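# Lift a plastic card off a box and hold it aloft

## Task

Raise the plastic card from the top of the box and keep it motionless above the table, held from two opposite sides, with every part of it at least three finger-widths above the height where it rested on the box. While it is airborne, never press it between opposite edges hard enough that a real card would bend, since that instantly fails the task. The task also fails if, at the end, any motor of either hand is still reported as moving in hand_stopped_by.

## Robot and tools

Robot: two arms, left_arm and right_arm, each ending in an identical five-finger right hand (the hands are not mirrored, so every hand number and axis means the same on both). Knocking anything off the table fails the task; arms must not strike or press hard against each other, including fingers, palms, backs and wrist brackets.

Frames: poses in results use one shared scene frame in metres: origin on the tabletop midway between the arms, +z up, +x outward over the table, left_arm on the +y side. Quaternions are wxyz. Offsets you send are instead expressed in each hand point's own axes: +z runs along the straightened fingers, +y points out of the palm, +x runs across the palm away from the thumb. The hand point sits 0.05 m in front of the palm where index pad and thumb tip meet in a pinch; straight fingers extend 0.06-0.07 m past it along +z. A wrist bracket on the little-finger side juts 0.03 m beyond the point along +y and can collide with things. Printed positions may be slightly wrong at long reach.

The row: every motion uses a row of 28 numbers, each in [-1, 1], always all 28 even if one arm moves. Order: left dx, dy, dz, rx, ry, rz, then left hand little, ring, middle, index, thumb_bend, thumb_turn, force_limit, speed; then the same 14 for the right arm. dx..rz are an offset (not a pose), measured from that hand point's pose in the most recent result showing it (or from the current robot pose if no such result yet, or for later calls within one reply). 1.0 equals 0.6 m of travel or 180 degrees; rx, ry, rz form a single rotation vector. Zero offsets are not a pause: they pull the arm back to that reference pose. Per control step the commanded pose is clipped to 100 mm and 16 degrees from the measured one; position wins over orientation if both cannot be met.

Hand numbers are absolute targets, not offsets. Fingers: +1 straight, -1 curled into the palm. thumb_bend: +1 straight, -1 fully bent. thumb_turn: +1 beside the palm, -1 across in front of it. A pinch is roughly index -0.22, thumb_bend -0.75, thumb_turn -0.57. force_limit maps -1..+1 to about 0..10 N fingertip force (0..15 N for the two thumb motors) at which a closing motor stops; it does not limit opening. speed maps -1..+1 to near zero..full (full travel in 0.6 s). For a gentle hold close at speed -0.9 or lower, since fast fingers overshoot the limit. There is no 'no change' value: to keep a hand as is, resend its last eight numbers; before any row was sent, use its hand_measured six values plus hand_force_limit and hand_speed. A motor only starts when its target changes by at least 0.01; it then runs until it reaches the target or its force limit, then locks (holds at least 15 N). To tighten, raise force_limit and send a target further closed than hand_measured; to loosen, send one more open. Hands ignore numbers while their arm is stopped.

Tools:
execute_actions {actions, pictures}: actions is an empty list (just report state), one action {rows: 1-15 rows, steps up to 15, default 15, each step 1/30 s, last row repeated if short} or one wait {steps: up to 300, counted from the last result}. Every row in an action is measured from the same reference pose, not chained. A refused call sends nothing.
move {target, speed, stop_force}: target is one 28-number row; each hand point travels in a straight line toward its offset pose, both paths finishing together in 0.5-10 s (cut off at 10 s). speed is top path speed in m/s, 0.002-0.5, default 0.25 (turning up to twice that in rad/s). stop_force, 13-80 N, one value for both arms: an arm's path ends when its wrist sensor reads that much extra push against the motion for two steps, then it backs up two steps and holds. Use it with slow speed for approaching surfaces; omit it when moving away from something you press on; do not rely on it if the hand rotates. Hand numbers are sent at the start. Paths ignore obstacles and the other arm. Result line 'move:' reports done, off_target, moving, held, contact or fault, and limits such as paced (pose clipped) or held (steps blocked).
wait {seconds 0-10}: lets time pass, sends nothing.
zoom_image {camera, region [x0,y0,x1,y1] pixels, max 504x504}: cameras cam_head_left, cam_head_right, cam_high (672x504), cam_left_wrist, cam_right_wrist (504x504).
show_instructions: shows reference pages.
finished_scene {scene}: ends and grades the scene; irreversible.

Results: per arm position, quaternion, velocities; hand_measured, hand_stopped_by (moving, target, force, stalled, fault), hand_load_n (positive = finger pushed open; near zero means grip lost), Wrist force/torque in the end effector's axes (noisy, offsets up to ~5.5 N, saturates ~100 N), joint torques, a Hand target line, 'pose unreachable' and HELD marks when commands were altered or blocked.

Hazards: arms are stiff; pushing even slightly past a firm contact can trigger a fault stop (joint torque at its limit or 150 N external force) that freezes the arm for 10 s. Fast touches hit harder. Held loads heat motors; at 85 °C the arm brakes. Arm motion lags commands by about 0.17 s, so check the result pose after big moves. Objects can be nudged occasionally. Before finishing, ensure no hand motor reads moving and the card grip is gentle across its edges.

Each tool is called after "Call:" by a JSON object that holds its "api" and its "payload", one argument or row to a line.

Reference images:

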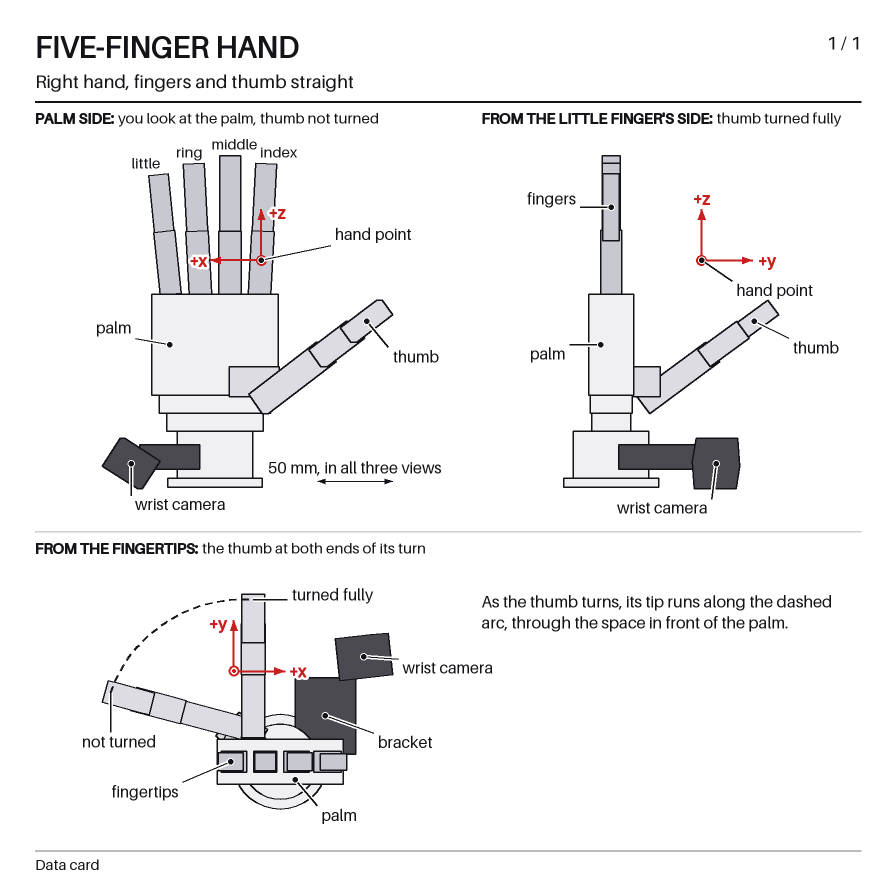

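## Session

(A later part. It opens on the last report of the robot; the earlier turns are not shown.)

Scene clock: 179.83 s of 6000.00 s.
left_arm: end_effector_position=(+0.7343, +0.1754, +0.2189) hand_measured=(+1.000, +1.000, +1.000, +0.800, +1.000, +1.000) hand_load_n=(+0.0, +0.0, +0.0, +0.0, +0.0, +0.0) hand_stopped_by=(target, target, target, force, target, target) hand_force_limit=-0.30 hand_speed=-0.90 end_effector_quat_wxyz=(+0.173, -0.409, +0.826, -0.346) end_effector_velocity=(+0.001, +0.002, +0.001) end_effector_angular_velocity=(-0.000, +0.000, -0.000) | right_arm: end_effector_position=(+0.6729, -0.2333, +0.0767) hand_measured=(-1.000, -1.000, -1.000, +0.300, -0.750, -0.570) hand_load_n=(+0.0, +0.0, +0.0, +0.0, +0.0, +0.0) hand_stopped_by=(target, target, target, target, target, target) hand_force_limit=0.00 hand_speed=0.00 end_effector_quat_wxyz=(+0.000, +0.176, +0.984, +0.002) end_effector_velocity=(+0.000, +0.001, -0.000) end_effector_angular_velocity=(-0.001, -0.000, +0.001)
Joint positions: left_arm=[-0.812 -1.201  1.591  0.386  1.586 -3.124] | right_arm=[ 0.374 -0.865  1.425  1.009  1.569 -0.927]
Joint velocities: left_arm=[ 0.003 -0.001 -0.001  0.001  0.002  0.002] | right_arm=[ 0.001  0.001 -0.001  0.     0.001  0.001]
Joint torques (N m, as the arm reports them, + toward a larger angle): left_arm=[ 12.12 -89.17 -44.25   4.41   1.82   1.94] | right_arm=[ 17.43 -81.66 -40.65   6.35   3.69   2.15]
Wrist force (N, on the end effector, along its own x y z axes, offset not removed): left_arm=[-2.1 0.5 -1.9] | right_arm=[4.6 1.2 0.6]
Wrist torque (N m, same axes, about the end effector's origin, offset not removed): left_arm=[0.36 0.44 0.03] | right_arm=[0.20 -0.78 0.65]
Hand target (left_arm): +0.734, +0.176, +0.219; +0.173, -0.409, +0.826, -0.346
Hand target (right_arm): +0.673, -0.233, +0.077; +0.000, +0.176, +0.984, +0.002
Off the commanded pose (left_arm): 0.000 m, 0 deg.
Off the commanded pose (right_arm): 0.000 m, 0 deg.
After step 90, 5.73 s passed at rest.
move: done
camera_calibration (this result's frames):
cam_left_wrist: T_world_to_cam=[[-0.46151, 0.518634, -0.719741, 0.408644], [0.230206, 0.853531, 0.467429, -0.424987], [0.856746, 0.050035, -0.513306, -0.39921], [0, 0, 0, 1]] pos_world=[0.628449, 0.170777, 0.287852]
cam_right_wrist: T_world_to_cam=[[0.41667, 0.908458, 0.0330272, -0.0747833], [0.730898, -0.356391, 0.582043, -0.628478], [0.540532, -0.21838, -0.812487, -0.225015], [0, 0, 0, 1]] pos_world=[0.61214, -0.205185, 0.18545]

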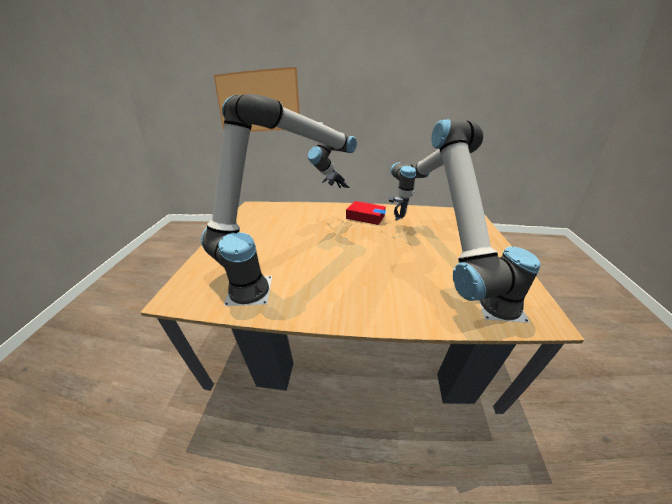

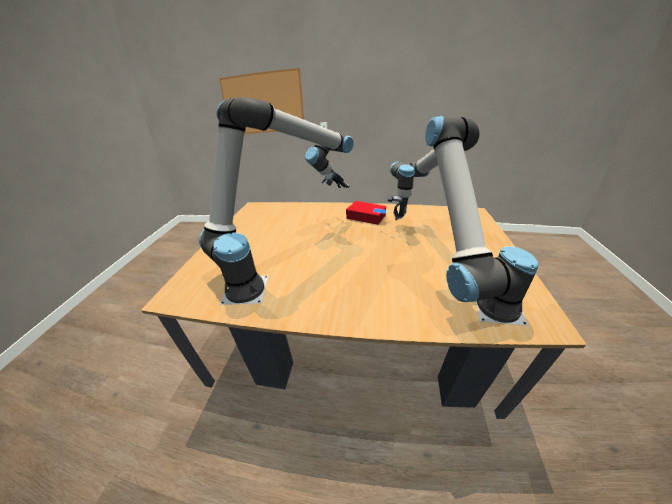

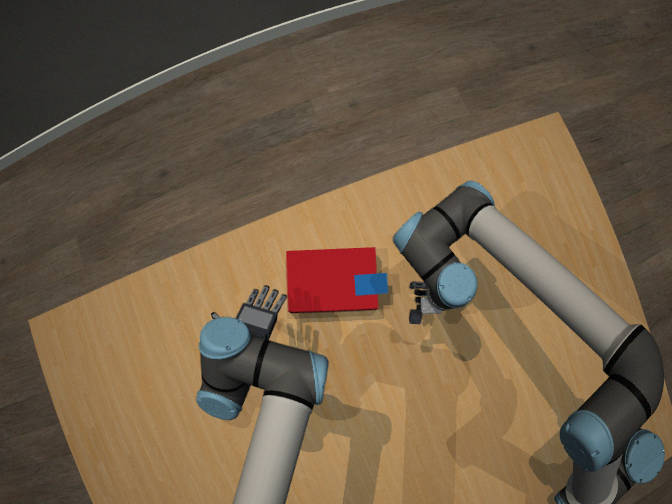

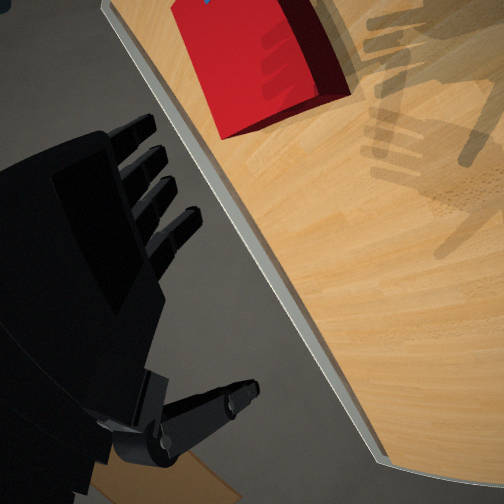

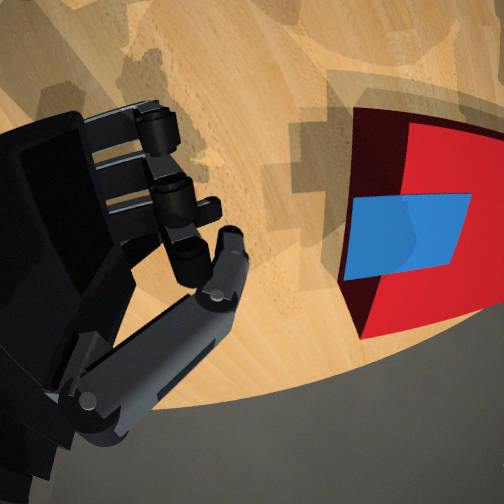

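Call:
{"api": "move", "payload": {
  "target": [0,0,0,0,0,0,1,1,1,0.3,1,1,-0.3,-0.9, 0,0.085,-0.011,0,0,0,-1,-1,-1,0.3,-0.75,-0.57,0,0],
  "speed": 0.08
}}

Call:
{"api": "zoom_image", "payload": {
  "camera": "cam_right_wrist",
  "region": [150, 130, 400, 330]
}}

Call:
{"api": "zoom_image", "payload": {
  "camera": "cam_head_right",
  "region": [360, 190, 410, 230]
}}

Scene clock: 194.53 s of 6000.00 s.
left_arm: end_effector_position=(+0.7343, +0.1754, +0.2190) hand_measured=(+1.000, +1.000, +1.000, +0.800, +1.000, +1.000) hand_load_n=(+0.0, +0.0, +0.0, +0.0, +0.0, +0.0) hand_stopped_by=(target, target, target, force, target, target) hand_force_limit=-0.30 hand_speed=-0.90 end_effector_quat_wxyz=(+0.173, -0.409, +0.826, -0.346) end_effector_velocity=(-0.000, -0.000, -0.000) end_effector_angular_velocity=(+0.000, +0.000, -0.000) | right_arm: end_effector_position=(+0.6905, -0.1857, +0.0834) hand_measured=(-1.000, -1.000, -1.000, +0.300, -0.750, -0.570) hand_load_n=(+0.0, +0.0, +0.0, +0.0, +0.0, +0.0) hand_stopped_by=(target, target, target, target, target, target) hand_force_limit=0.00 hand_speed=0.00 end_effector_quat_wxyz=(+0.000, +0.176, +0.984, +0.002) end_effector_velocity=(+0.001, +0.002, +0.000) end_effector_angular_velocity=(-0.000, +0.001, -0.001)
Joint positions: left_arm=[-0.812 -1.201  1.591  0.386  1.586 -3.124] | right_arm=[ 0.424 -0.813  1.315  1.066  1.569 -0.876]
Joint velocities: left_arm=[-0.  0.  0.  0. -0. -0.] | right_arm=[ 0.002  0.003 -0.005  0.003  0.     0.002]
Joint torques (N m, as the arm reports them, + toward a larger angle): left_arm=[ -9.35 -64.48 -29.45  -2.18  -2.47  -1.47] | right_arm=[ 13.64 -83.85 -41.53   6.48   0.19   1.78]
Wrist force (N, on the end effector, along its own x y z axes, offset not removed): left_arm=[-2.4 0.1 0.4] | right_arm=[0.7 1.6 4.7]
Wrist torque (N m, same axes, about the end effector's origin, offset not removed): left_arm=[0.06 0.45 -0.07] | right_arm=[0.03 -0.38 0.49]
Hand target (left_arm): +0.734, +0.175, +0.219; +0.173, -0.409, +0.826, -0.346
Hand target (right_arm): +0.691, -0.185, +0.083; +0.000, +0.176, +0.984, +0.002
Off the commanded pose (left_arm): 0.000 m, 0 deg.
Off the commanded pose (right_arm): 0.000 m, 0 deg.
After step 90, 10.60 s passed at rest.
move: done
camera_calibration (this result's frames):
cam_left_wrist: T_world_to_cam=[[-0.461473, 0.518608, -0.719783, 0.408709], [0.230184, 0.853548, 0.467409, -0.425011], [0.856772, 0.0500141, -0.513265, -0.399196], [0, 0, 0, 1]] pos_world=[0.628458, 0.170773, 0.287942]
cam_right_wrist: T_world_to_cam=[[0.416671, 0.908456, 0.0330723, -0.125574], [0.730936, -0.356436, 0.581967, -0.628259], [0.540479, -0.218315, -0.81254, -0.218574], [0, 0, 0, 1]] pos_world=[0.629675, -0.157574, 0.192179]

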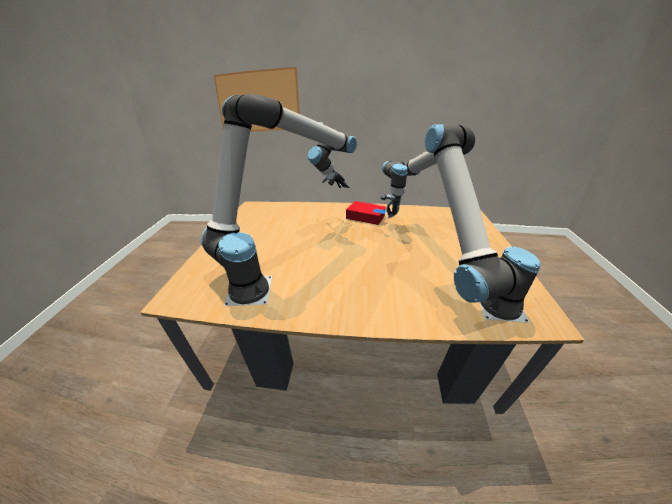

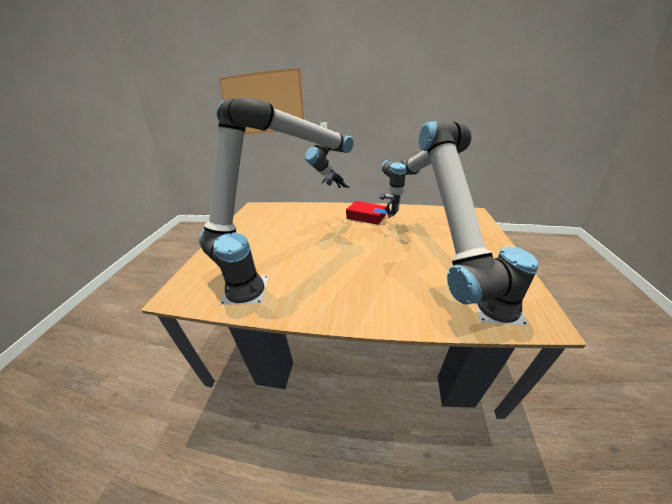

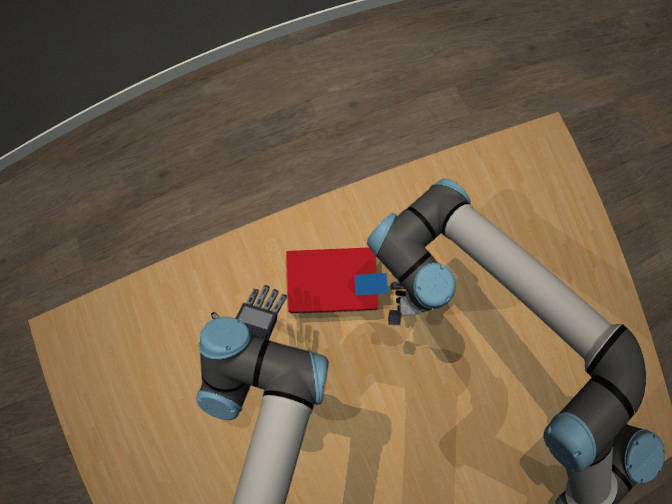

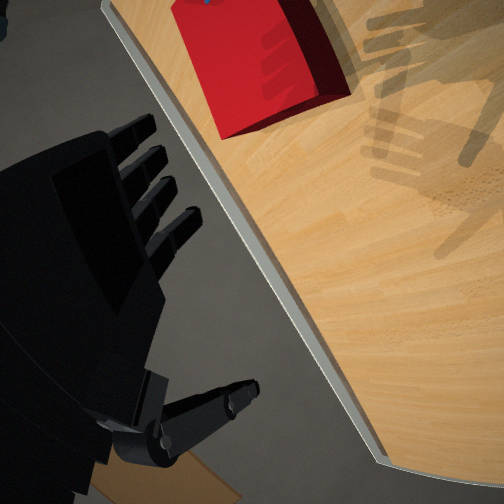

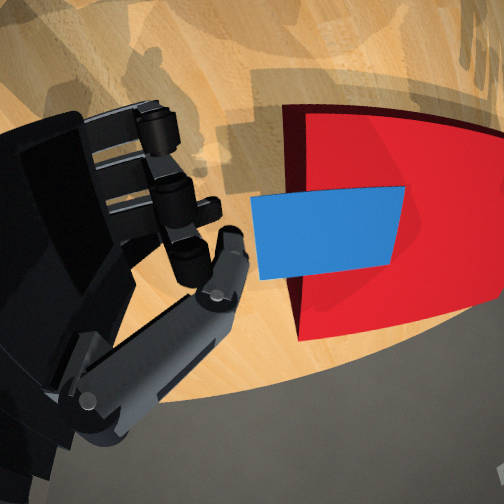

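Region (150, 130, 400, 330) of cam_right_wrist's 504x504 image, scaled by 2.016, with more detail than that image has; it fills the top 403 rows of this view, and the rest is white.

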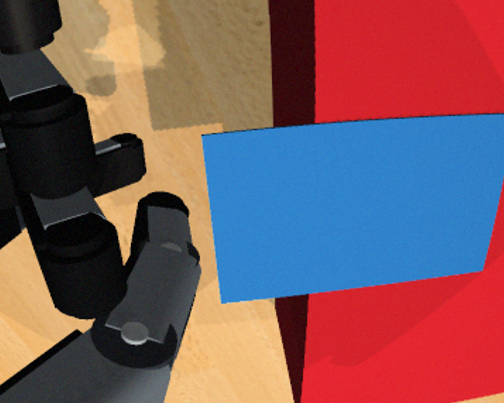

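Region (360, 190, 410, 230) of cam_head_right's 672x504 image, scaled by 10.080, with more detail than that image has; it fills the top 403 rows of this view, and the rest is white.

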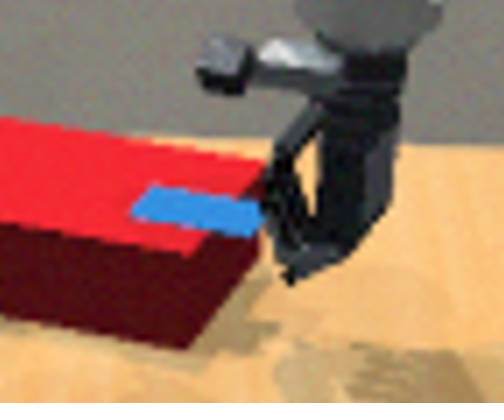

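Call:
{"api": "move", "payload": {
  "target": [0,0,0,0,0,0,1,1,1,0.3,1,1,-0.3,-0.9, 0,0.04,0.005,0,0,0,-1,-1,-1,0.3,-0.75,-0.57,0,-0.85],
  "speed": 0.04
}}

Call:
{"api": "move", "payload": {
  "target": [0,0,0,0,0,0,1,1,1,0.3,1,1,-0.3,-0.9, 0,0,0.005,0,0,0,-1,-1,-1,0.0,-0.75,-0.57,0,-0.85],
  "speed": 0.04
}}

Scene clock: 203.57 s of 6000.00 s.
left_arm: end_effector_position=(+0.7343, +0.1754, +0.2189) hand_measured=(+1.000, +1.000, +1.000, +0.800, +1.000, +1.000) hand_load_n=(+0.0, +0.0, +0.0, +0.0, +0.0, +0.0) hand_stopped_by=(target, target, target, force, target, target) hand_force_limit=-0.30 hand_speed=-0.90 end_effector_quat_wxyz=(+0.173, -0.409, +0.826, -0.346) end_effector_velocity=(-0.000, +0.001, -0.000) end_effector_angular_velocity=(+0.000, +0.000, +0.000) | right_arm: end_effector_position=(+0.6987, -0.1634, +0.0805) hand_measured=(-1.000, -1.000, -1.000, +0.300, -0.750, -0.570) hand_load_n=(+0.0, +0.0, +0.0, +0.0, +0.0, +0.0) hand_stopped_by=(target, target, target, target, target, target) hand_force_limit=0.00 hand_speed=-0.85 end_effector_quat_wxyz=(+0.000, +0.176, +0.984, +0.002) end_effector_velocity=(+0.001, +0.002, -0.000) end_effector_angular_velocity=(-0.000, -0.000, +0.000)
Joint positions: left_arm=[-0.812 -1.201  1.591  0.386  1.586 -3.124] | right_arm=[ 0.447 -0.782  1.263  1.087  1.569 -0.854]
Joint velocities: left_arm=[ 0.001 -0.     0.     0.     0.     0.   ] | right_arm=[ 0.002  0.003 -0.005  0.002  0.     0.002]
Joint torques (N m, as the arm reports them, + toward a larger angle): left_arm=[ -8.17 -75.54 -35.59   2.05  -2.23  -1.54] | right_arm=[ 15.08 -89.89 -42.17   6.35   0.5    2.49]
Wrist force (N, on the end effector, along its own x y z axes, offset not removed): left_arm=[1.3 0.1 2.2] | right_arm=[2.9 2.5 4.0]
Wrist torque (N m, same axes, about the end effector's origin, offset not removed): left_arm=[-0.10 -0.35 0.43] | right_arm=[0.18 -0.54 0.51]
Hand target (left_arm): +0.734, +0.175, +0.219; +0.173, -0.409, +0.826, -0.346
Hand target (right_arm): +0.699, -0.163, +0.081; +0.000, +0.176, +0.984, +0.002
Off the commanded pose (left_arm): 0.000 m, 0 deg.
Off the commanded pose (right_arm): 0.000 m, 0 deg.
After step 90, 5.07 s passed at rest.
move: done
camera_calibration (this result's frames):
cam_left_wrist: T_world_to_cam=[[-0.461511, 0.518634, -0.719741, 0.408644], [0.230206, 0.853531, 0.467429, -0.424987], [0.856746, 0.0500351, -0.513306, -0.39921], [0, 0, 0, 1]] pos_world=[0.62845, 0.170777, 0.287852]
cam_right_wrist: T_world_to_cam=[[0.41667, 0.908457, 0.0330546, -0.14916], [0.730942, -0.356426, 0.581965, -0.624638], [0.540472, -0.218326, -0.812541, -0.22051], [0, 0, 0, 1]] pos_world=[0.637904, -0.135275, 0.189275]

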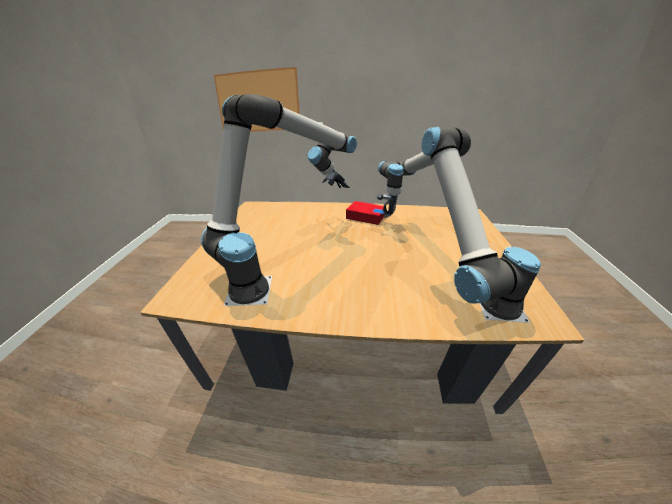

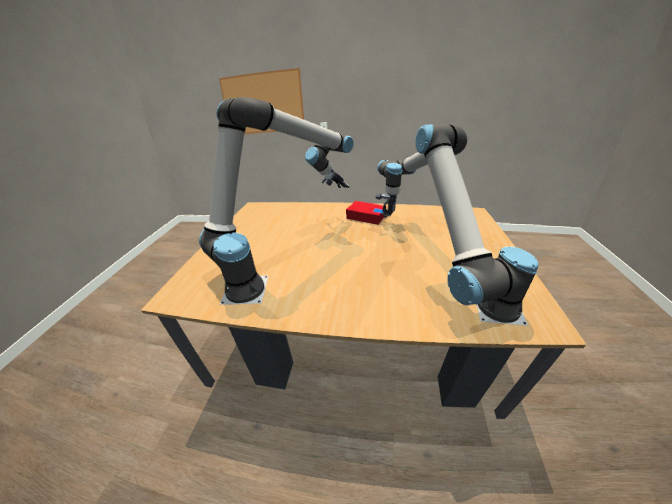

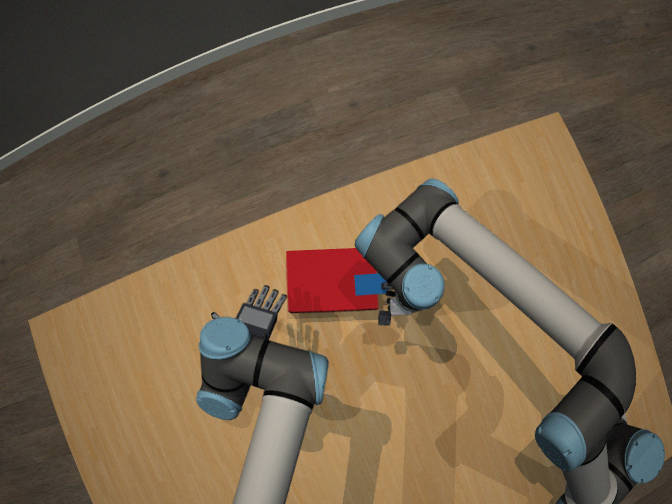

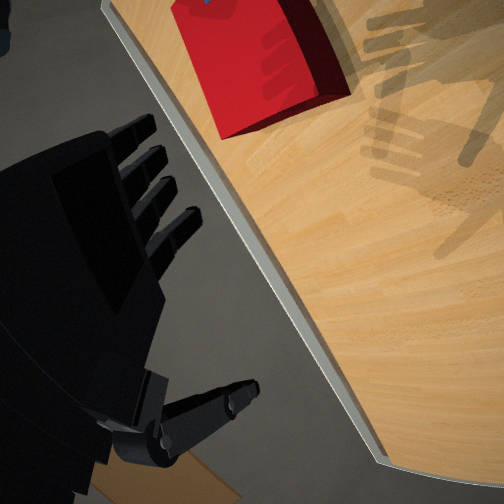

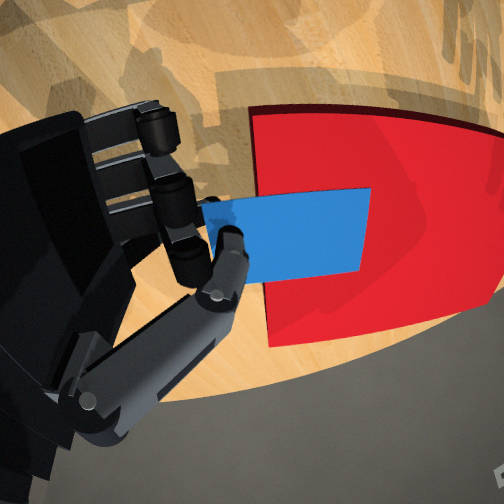

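Scene clock: 205.03 s of 6000.00 s.
left_arm: end_effector_position=(+0.7343, +0.1754, +0.2189) hand_measured=(+1.000, +1.000, +1.000, +0.800, +1.000, +1.000) hand_load_n=(+0.0, +0.0, +0.0, +0.0, +0.0, +0.0) hand_stopped_by=(target, target, target, force, target, target) hand_force_limit=-0.30 hand_speed=-0.90 end_effector_quat_wxyz=(+0.173, -0.409, +0.826, -0.346) end_effector_velocity=(+0.001, +0.001, +0.000) end_effector_angular_velocity=(-0.000, -0.001, +0.001) | right_arm: end_effector_position=(+0.6987, -0.1634, +0.0775) hand_measured=(-1.000, -1.000, -1.000, +0.000, -0.750, -0.570) hand_load_n=(+0.0, +0.0, +0.0, +0.0, +0.0, +0.0) hand_stopped_by=(target, target, target, target, target, target) hand_force_limit=0.00 hand_speed=-0.85 end_effector_quat_wxyz=(+0.000, +0.176, +0.984, +0.002) end_effector_velocity=(+0.000, -0.000, -0.000) end_effector_angular_velocity=(-0.000, -0.000, +0.000)
Joint positions: left_arm=[-0.812 -1.201  1.591  0.386  1.586 -3.124] | right_arm=[ 0.447 -0.78   1.265  1.083  1.569 -0.854]
Joint velocities: left_arm=[ 0.001 -0.    -0.    -0.    -0.    -0.   ] | right_arm=[-0. -0.  0. -0.  0. -0.]
Joint torques (N m, as the arm reports them, + toward a larger angle): left_arm=[ -9.77 -74.51 -34.67   1.96  -2.52  -1.7 ] | right_arm=[-17.65 -89.92 -24.48   1.82   0.45  -2.71]
Wrist force (N, on the end effector, along its own x y z axes, offset not removed): left_arm=[-2.8 -1.2 0.9] | right_arm=[2.4 0.7 4.3]
Wrist torque (N m, same axes, about the end effector's origin, offset not removed): left_arm=[-0.16 0.29 0.13] | right_arm=[-0.07 -0.53 0.49]
Hand target (left_arm): +0.734, +0.175, +0.219; +0.173, -0.409, +0.826, -0.346
Hand target (right_arm): +0.699, -0.163, +0.078; +0.000, +0.176, +0.984, +0.002
Off the commanded pose (left_arm): 0.000 m, 0 deg.
Off the commanded pose (right_arm): 0.000 m, 0 deg.
move: done
camera_calibration (this result's frames):
cam_left_wrist: T_world_to_cam=[[-0.461511, 0.518634, -0.719741, 0.408644], [0.230206, 0.853531, 0.467429, -0.424987], [0.856746, 0.0500353, -0.513306, -0.39921], [0, 0, 0, 1]] pos_world=[0.62845, 0.170777, 0.287852]
cam_right_wrist: T_world_to_cam=[[0.416657, 0.908463, 0.0330547, -0.14907], [0.730947, -0.356416, 0.581965, -0.622886], [0.540475, -0.218319, -0.812542, -0.222943], [0, 0, 0, 1]] pos_world=[0.637903, -0.135255, 0.186275]

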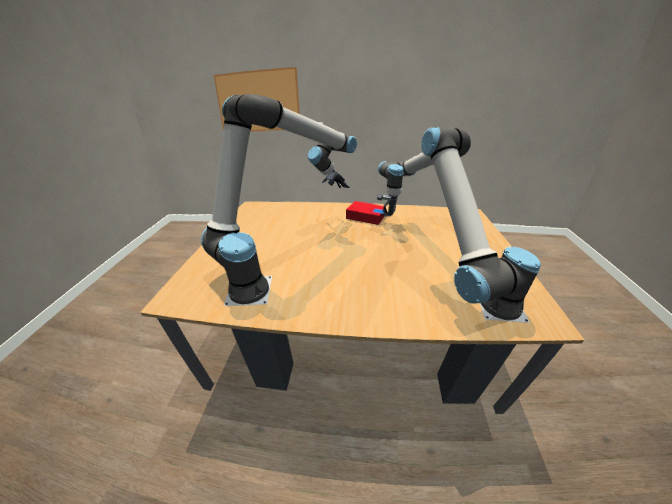

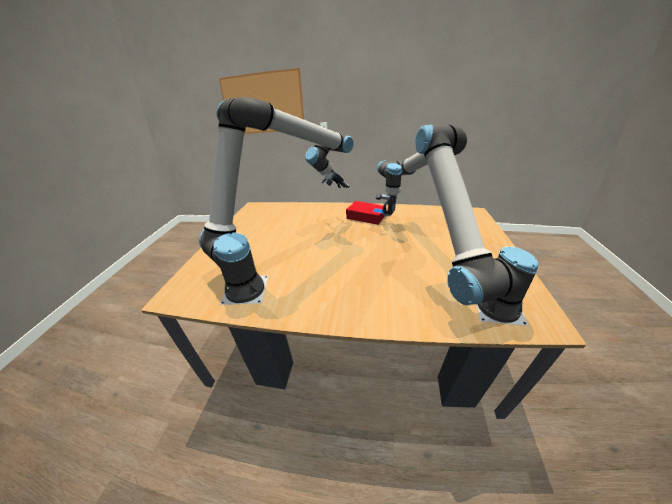

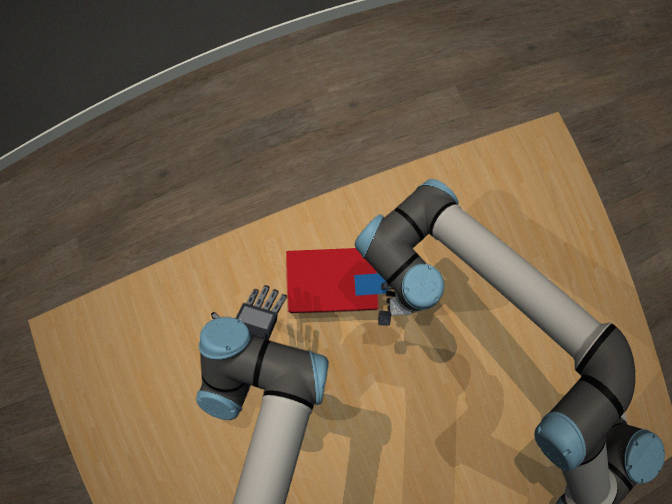

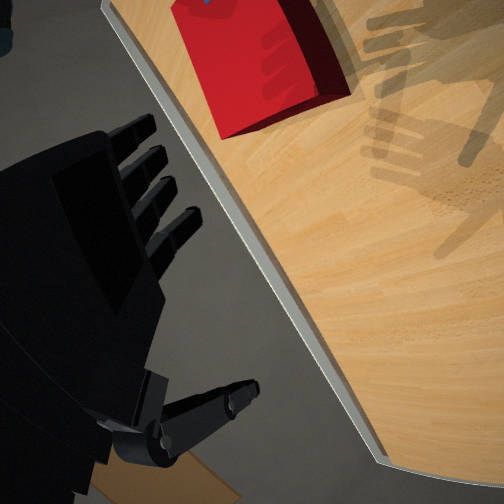

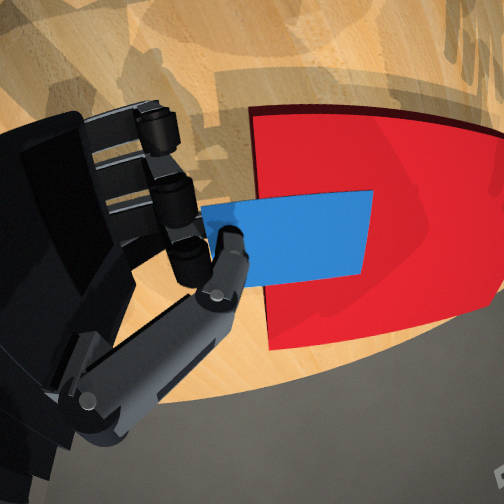

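Call:
{"api": "move", "payload": {
  "target": [0,0,0,0,0,0,1,1,1,0.3,1,1,-0.3,-0.9, 0,0,0,0,0,0,-1,-1,-1,-0.4,-0.75,-0.57,0.2,-0.9]
}}

Call:
{"api": "move", "payload": {
  "target": [0,0,0,0,0,0,1,1,1,0.3,1,1,-0.3,-0.9, 0,0,-0.02,0,0,0,-1,-1,-1,-0.4,-0.75,-0.57,0.2,-0.9],
  "speed": 0.03
}}

Scene clock: 211.10 s of 6000.00 s.
left_arm: end_effector_position=(+0.7343, +0.1754, +0.2189) hand_measured=(+1.000, +1.000, +1.000, +0.800, +1.000, +1.000) hand_load_n=(+0.0, +0.0, +0.0, +0.0, +0.0, +0.0) hand_stopped_by=(target, target, target, force, target, target) hand_force_limit=-0.30 hand_speed=-0.90 end_effector_quat_wxyz=(+0.173, -0.409, +0.826, -0.346) end_effector_velocity=(+0.000, +0.000, +0.000) end_effector_angular_velocity=(-0.001, -0.001, +0.001) | right_arm: end_effector_position=(+0.6987, -0.1634, +0.0775) hand_measured=(-1.000, -1.000, -1.000, -0.220, -0.750, -0.570) hand_load_n=(+0.0, +0.0, +0.0, +7.0, +0.0, -0.5) hand_stopped_by=(target, target, target, force, target, target) hand_force_limit=0.20 hand_speed=-0.90 end_effector_quat_wxyz=(+0.000, +0.176, +0.984, +0.002) end_effector_velocity=(+0.000, -0.000, +0.000) end_effector_angular_velocity=(-0.000, -0.000, -0.001)
Joint positions: left_arm=[-0.812 -1.201  1.591  0.386  1.586 -3.124] | right_arm=[ 0.447 -0.78   1.265  1.083  1.569 -0.854]
Joint velocities: left_arm=[ 0.001 -0.     0.    -0.001 -0.    -0.   ] | right_arm=[-0.    -0.    -0.     0.     0.     0.001]
Joint torques (N m, as the arm reports them, + toward a larger angle): left_arm=[ -8.09 -71.82 -35.5    2.01  -2.37  -1.3 ] | right_arm=[ -5.01 -90.17 -24.34   1.86   0.59  -2.31]
Wrist force (N, on the end effector, along its own x y z axes, offset not removed): left_arm=[-4.6 -0.8 -3.2] | right_arm=[-0.3 2.5 3.6]
Wrist torque (N m, same axes, about the end effector's origin, offset not removed): left_arm=[0.02 0.82 0.08] | right_arm=[0.21 -0.08 0.36]
Hand target (left_arm): +0.734, +0.175, +0.219; +0.173, -0.409, +0.826, -0.346
Hand target (right_arm): +0.699, -0.163, +0.078; +0.000, +0.176, +0.984, +0.002
Off the commanded pose (left_arm): 0.000 m, 0 deg.
Off the commanded pose (right_arm): 0.000 m, 0 deg.
After step 90, 1.50 s passed at rest.
move: done
camera_calibration (this result's frames):
cam_left_wrist: T_world_to_cam=[[-0.461511, 0.518634, -0.719741, 0.408644], [0.230206, 0.853531, 0.467429, -0.424987], [0.856746, 0.0500352, -0.513306, -0.39921], [0, 0, 0, 1]] pos_world=[0.62845, 0.170777, 0.287852]
cam_right_wrist: T_world_to_cam=[[0.41667, 0.908457, 0.0330545, -0.149071], [0.730942, -0.356426, 0.581965, -0.622896], [0.540472, -0.218326, -0.812542, -0.222951], [0, 0, 0, 1]] pos_world=[0.637913, -0.135268, 0.186274]

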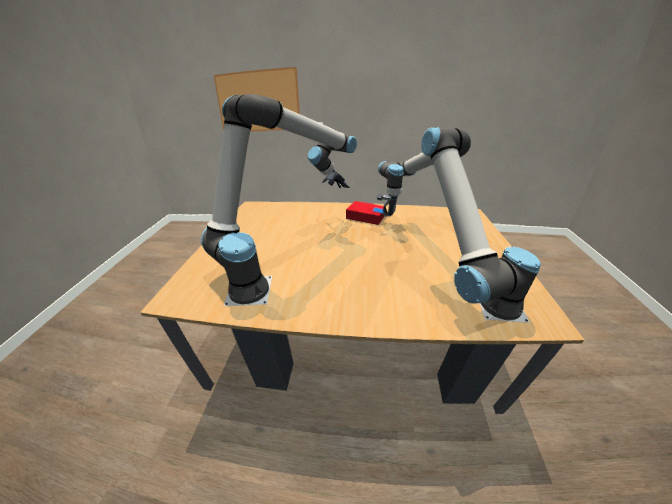

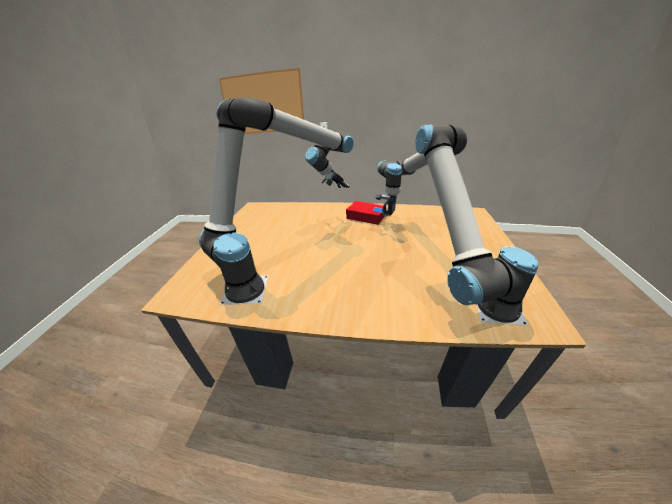

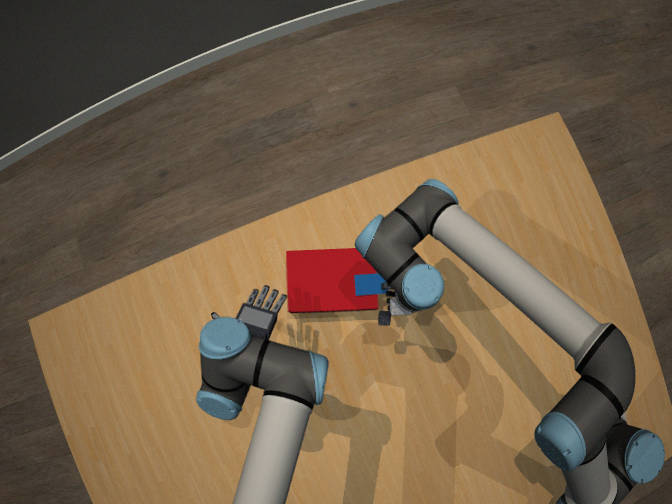

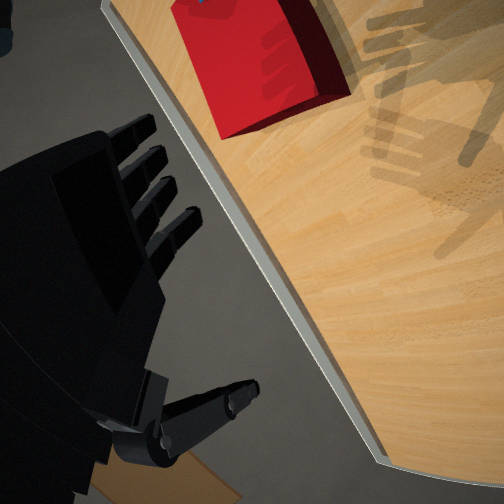

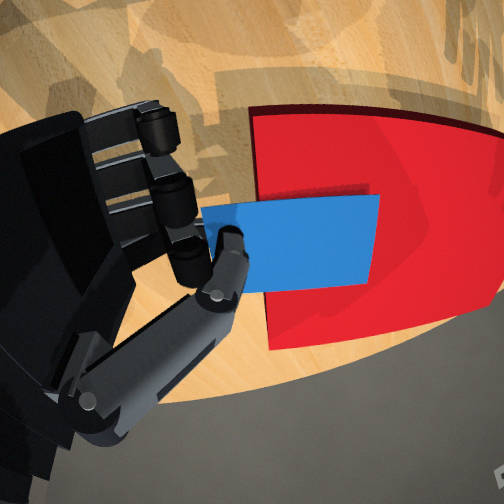

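Scene clock: 211.90 s of 6000.00 s.
left_arm: end_effector_position=(+0.7343, +0.1754, +0.2189) hand_measured=(+1.000, +1.000, +1.000, +0.800, +1.000, +1.000) hand_load_n=(+0.0, +0.0, +0.0, +0.0, +0.0, +0.0) hand_stopped_by=(target, target, target, force, target, target) hand_force_limit=-0.30 hand_speed=-0.90 end_effector_quat_wxyz=(+0.173, -0.409, +0.826, -0.346) end_effector_velocity=(-0.001, +0.000, -0.000) end_effector_angular_velocity=(+0.001, +0.002, -0.000) | right_arm: end_effector_position=(+0.6986, -0.1634, +0.0893) hand_measured=(-1.000, -1.000, -1.000, -0.220, -0.750, -0.570) hand_load_n=(+0.0, +0.0, +0.0, +7.0, +0.0, -0.5) hand_stopped_by=(target, target, target, force, target, target) hand_force_limit=0.20 hand_speed=-0.90 end_effector_quat_wxyz=(+0.000, +0.176, +0.984, +0.002) end_effector_velocity=(-0.001, -0.000, +0.001) end_effector_angular_velocity=(-0.000, +0.001, -0.000)
Joint positions: left_arm=[-0.812 -1.201  1.591  0.386  1.586 -3.124] | right_arm=[ 0.447 -0.789  1.259  1.098  1.569 -0.854]
Joint velocities: left_arm=[-0.     0.     0.     0.002 -0.    -0.   ] | right_arm=[ 0.    -0.001 -0.     0.003 -0.     0.   ]
Joint torques (N m, as the arm reports them, + toward a larger angle): left_arm=[ -9.28 -74.16 -34.23   1.64  -2.21  -1.37] | right_arm=[  -8.8  -124.16  -40.85    6.36    0.36   -2.79]
Wrist force (N, on the end effector, along its own x y z axes, offset not removed): left_arm=[2.0 0.7 3.8] | right_arm=[1.4 -0.4 3.7]
Wrist torque (N m, same axes, about the end effector's origin, offset not removed): left_arm=[-0.01 -0.52 0.39] | right_arm=[-0.33 -0.40 0.45]
Hand target (left_arm): +0.734, +0.175, +0.219; +0.173, -0.409, +0.826, -0.346
Hand target (right_arm): +0.699, -0.163, +0.090; +0.000, +0.176, +0.984, +0.002
Off the commanded pose (left_arm): 0.000 m, 0 deg.
Off the commanded pose (right_arm): 0.000 m, 0 deg.
move: done
camera_calibration (this result's frames):
cam_left_wrist: T_world_to_cam=[[-0.46151, 0.518634, -0.719741, 0.408644], [0.230206, 0.853531, 0.467429, -0.424987], [0.856746, 0.0500352, -0.513306, -0.39921], [0, 0, 0, 1]] pos_world=[0.62845, 0.170777, 0.287852]
cam_right_wrist: T_world_to_cam=[[0.416668, 0.908458, 0.0330417, -0.149424], [0.730953, -0.356421, 0.581956, -0.629736], [0.540459, -0.21833, -0.812549, -0.213343], [0, 0, 0, 1]] pos_world=[0.637871, -0.135285, 0.198064]

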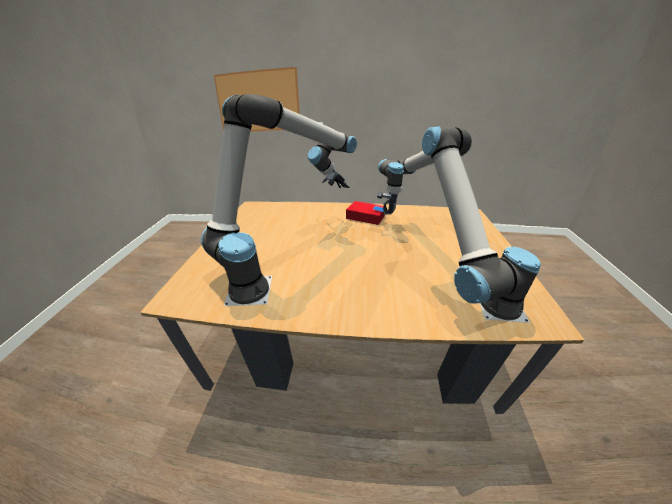

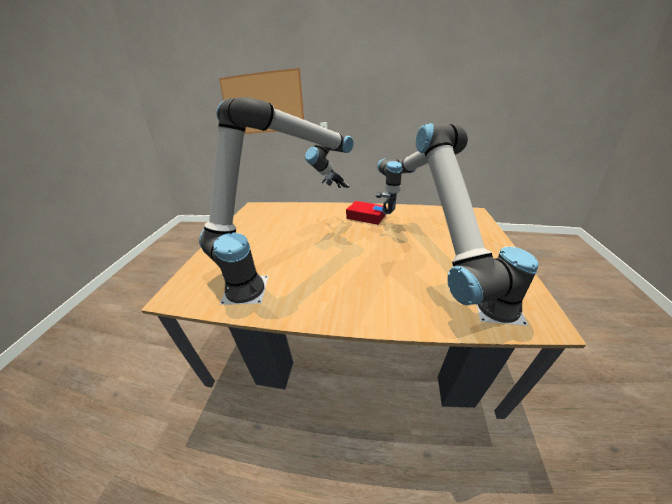

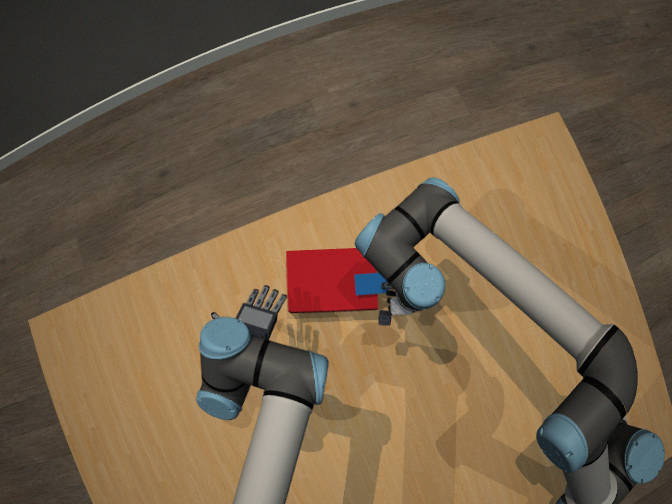

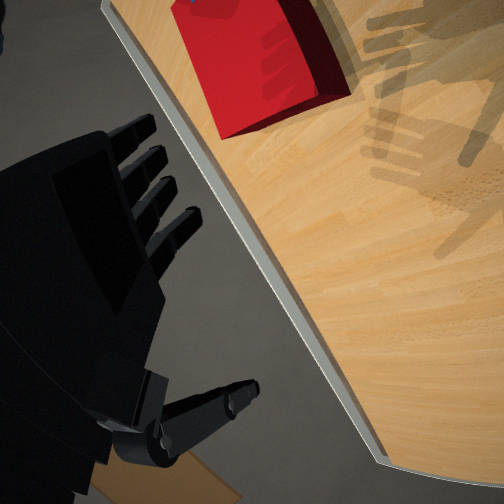

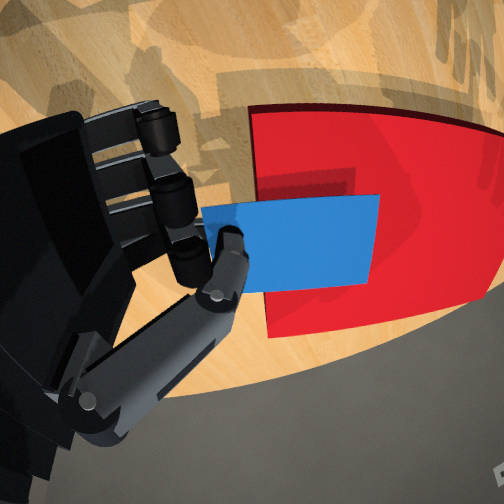

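Call:
{"api": "move", "payload": {
  "target": [0,0,0,0,0,0,1,1,1,0.3,1,1,-0.3,-0.9, 0,-0.05,-0.16,0,0,0,-1,-1,-1,-0.4,-0.75,-0.57,0.2,-0.9],
  "speed": 0.1
}}

Scene clock: 219.07 s of 6000.00 s.
left_arm: end_effector_position=(+0.7343, +0.1754, +0.2189) hand_measured=(+1.000, +1.000, +1.000, +0.800, +1.000, +1.000) hand_load_n=(+0.0, +0.0, +0.0, +0.0, +0.0, +0.0) hand_stopped_by=(target, target, target, force, target, target) hand_force_limit=-0.30 hand_speed=-0.90 end_effector_quat_wxyz=(+0.173, -0.409, +0.826, -0.346) end_effector_velocity=(-0.001, +0.000, -0.000) end_effector_angular_velocity=(+0.001, +0.002, -0.000) | right_arm: end_effector_position=(+0.6880, -0.1917, +0.1850) hand_measured=(-1.000, -1.000, -1.000, -0.220, -0.750, -0.570) hand_load_n=(+0.0, +0.0, +0.0, +7.0, +0.0, -0.5) hand_stopped_by=(target, target, target, force, target, target) hand_force_limit=0.20 hand_speed=-0.90 end_effector_quat_wxyz=(+0.000, +0.176, +0.984, +0.002) end_effector_velocity=(-0.000, -0.001, +0.002) end_effector_angular_velocity=(+0.000, +0.000, -0.000)
Joint positions: left_arm=[-0.812 -1.201  1.591  0.386  1.586 -3.124] | right_arm=[ 0.418 -0.894  1.263  1.199  1.569 -0.882]
Joint velocities: left_arm=[-0.    -0.    -0.     0.002 -0.     0.   ] | right_arm=[-0.001 -0.002  0.     0.002 -0.    -0.   ]
Joint torques (N m, as the arm reports them, + toward a larger angle): left_arm=[ -8.16 -74.5  -34.85   2.08  -2.36  -1.59] | right_arm=[ -18.29 -116.78  -44.15    6.31   -2.16   -2.73]
Wrist force (N, on the end effector, along its own x y z axes, offset not removed): left_arm=[-2.0 -0.9 -0.7] | right_arm=[1.4 1.4 2.3]
Wrist torque (N m, same axes, about the end effector's origin, offset not removed): left_arm=[-0.05 0.24 0.08] | right_arm=[0.18 -0.39 0.33]
Hand target (left_arm): +0.734, +0.175, +0.219; +0.173, -0.409, +0.826, -0.346
Hand target (right_arm): +0.688, -0.192, +0.185; +0.000, +0.176, +0.984, +0.002
Off the commanded pose (left_arm): 0.000 m, 0 deg.
Off the commanded pose (right_arm): 0.000 m, 0 deg.
After step 90, 2.67 s passed at rest.
move: done
camera_calibration (this result's frames):
cam_left_wrist: T_world_to_cam=[[-0.46151, 0.518634, -0.719741, 0.408644], [0.230206, 0.853531, 0.467429, -0.424986], [0.856746, 0.0500352, -0.513306, -0.39921], [0, 0, 0, 1]] pos_world=[0.62845, 0.170777, 0.287852]
cam_right_wrist: T_world_to_cam=[[0.416666, 0.90846, 0.0330109, -0.122444], [0.730928, -0.356389, 0.582007, -0.687735], [0.540495, -0.218374, -0.812514, -0.136047], [0, 0, 0, 1]] pos_world=[0.627235, -0.163574, 0.293768]

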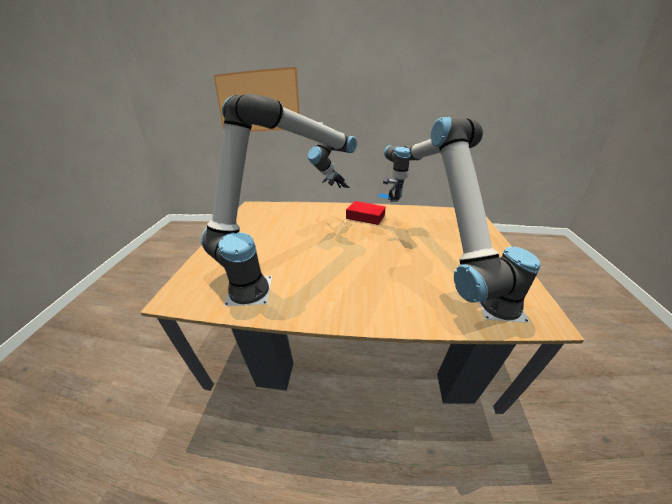

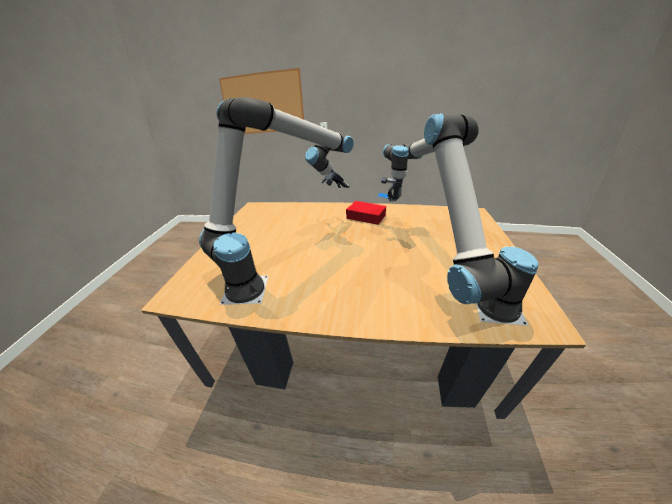

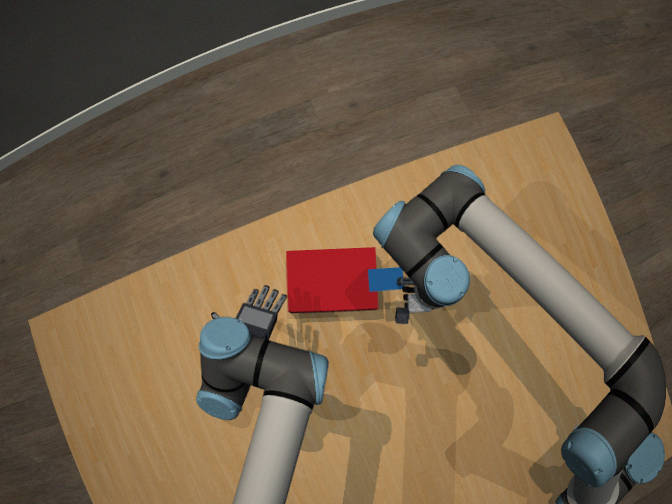

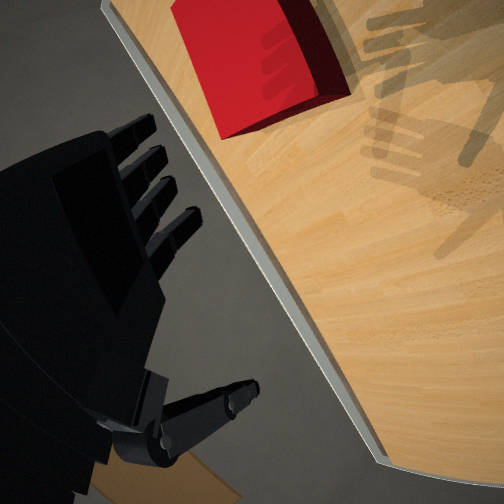

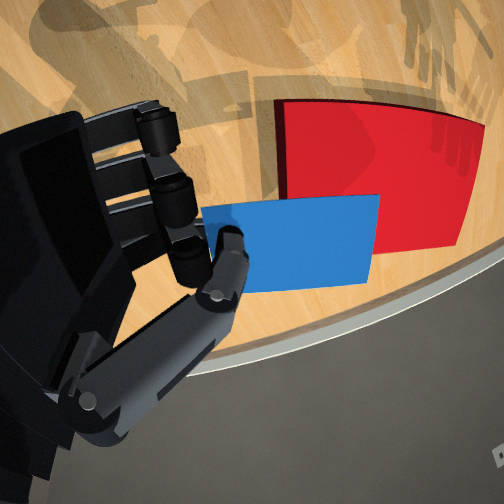

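Call:
{"api": "finished_scene", "payload": {
  "scene": 1
}}

The scene is finished: the task was done.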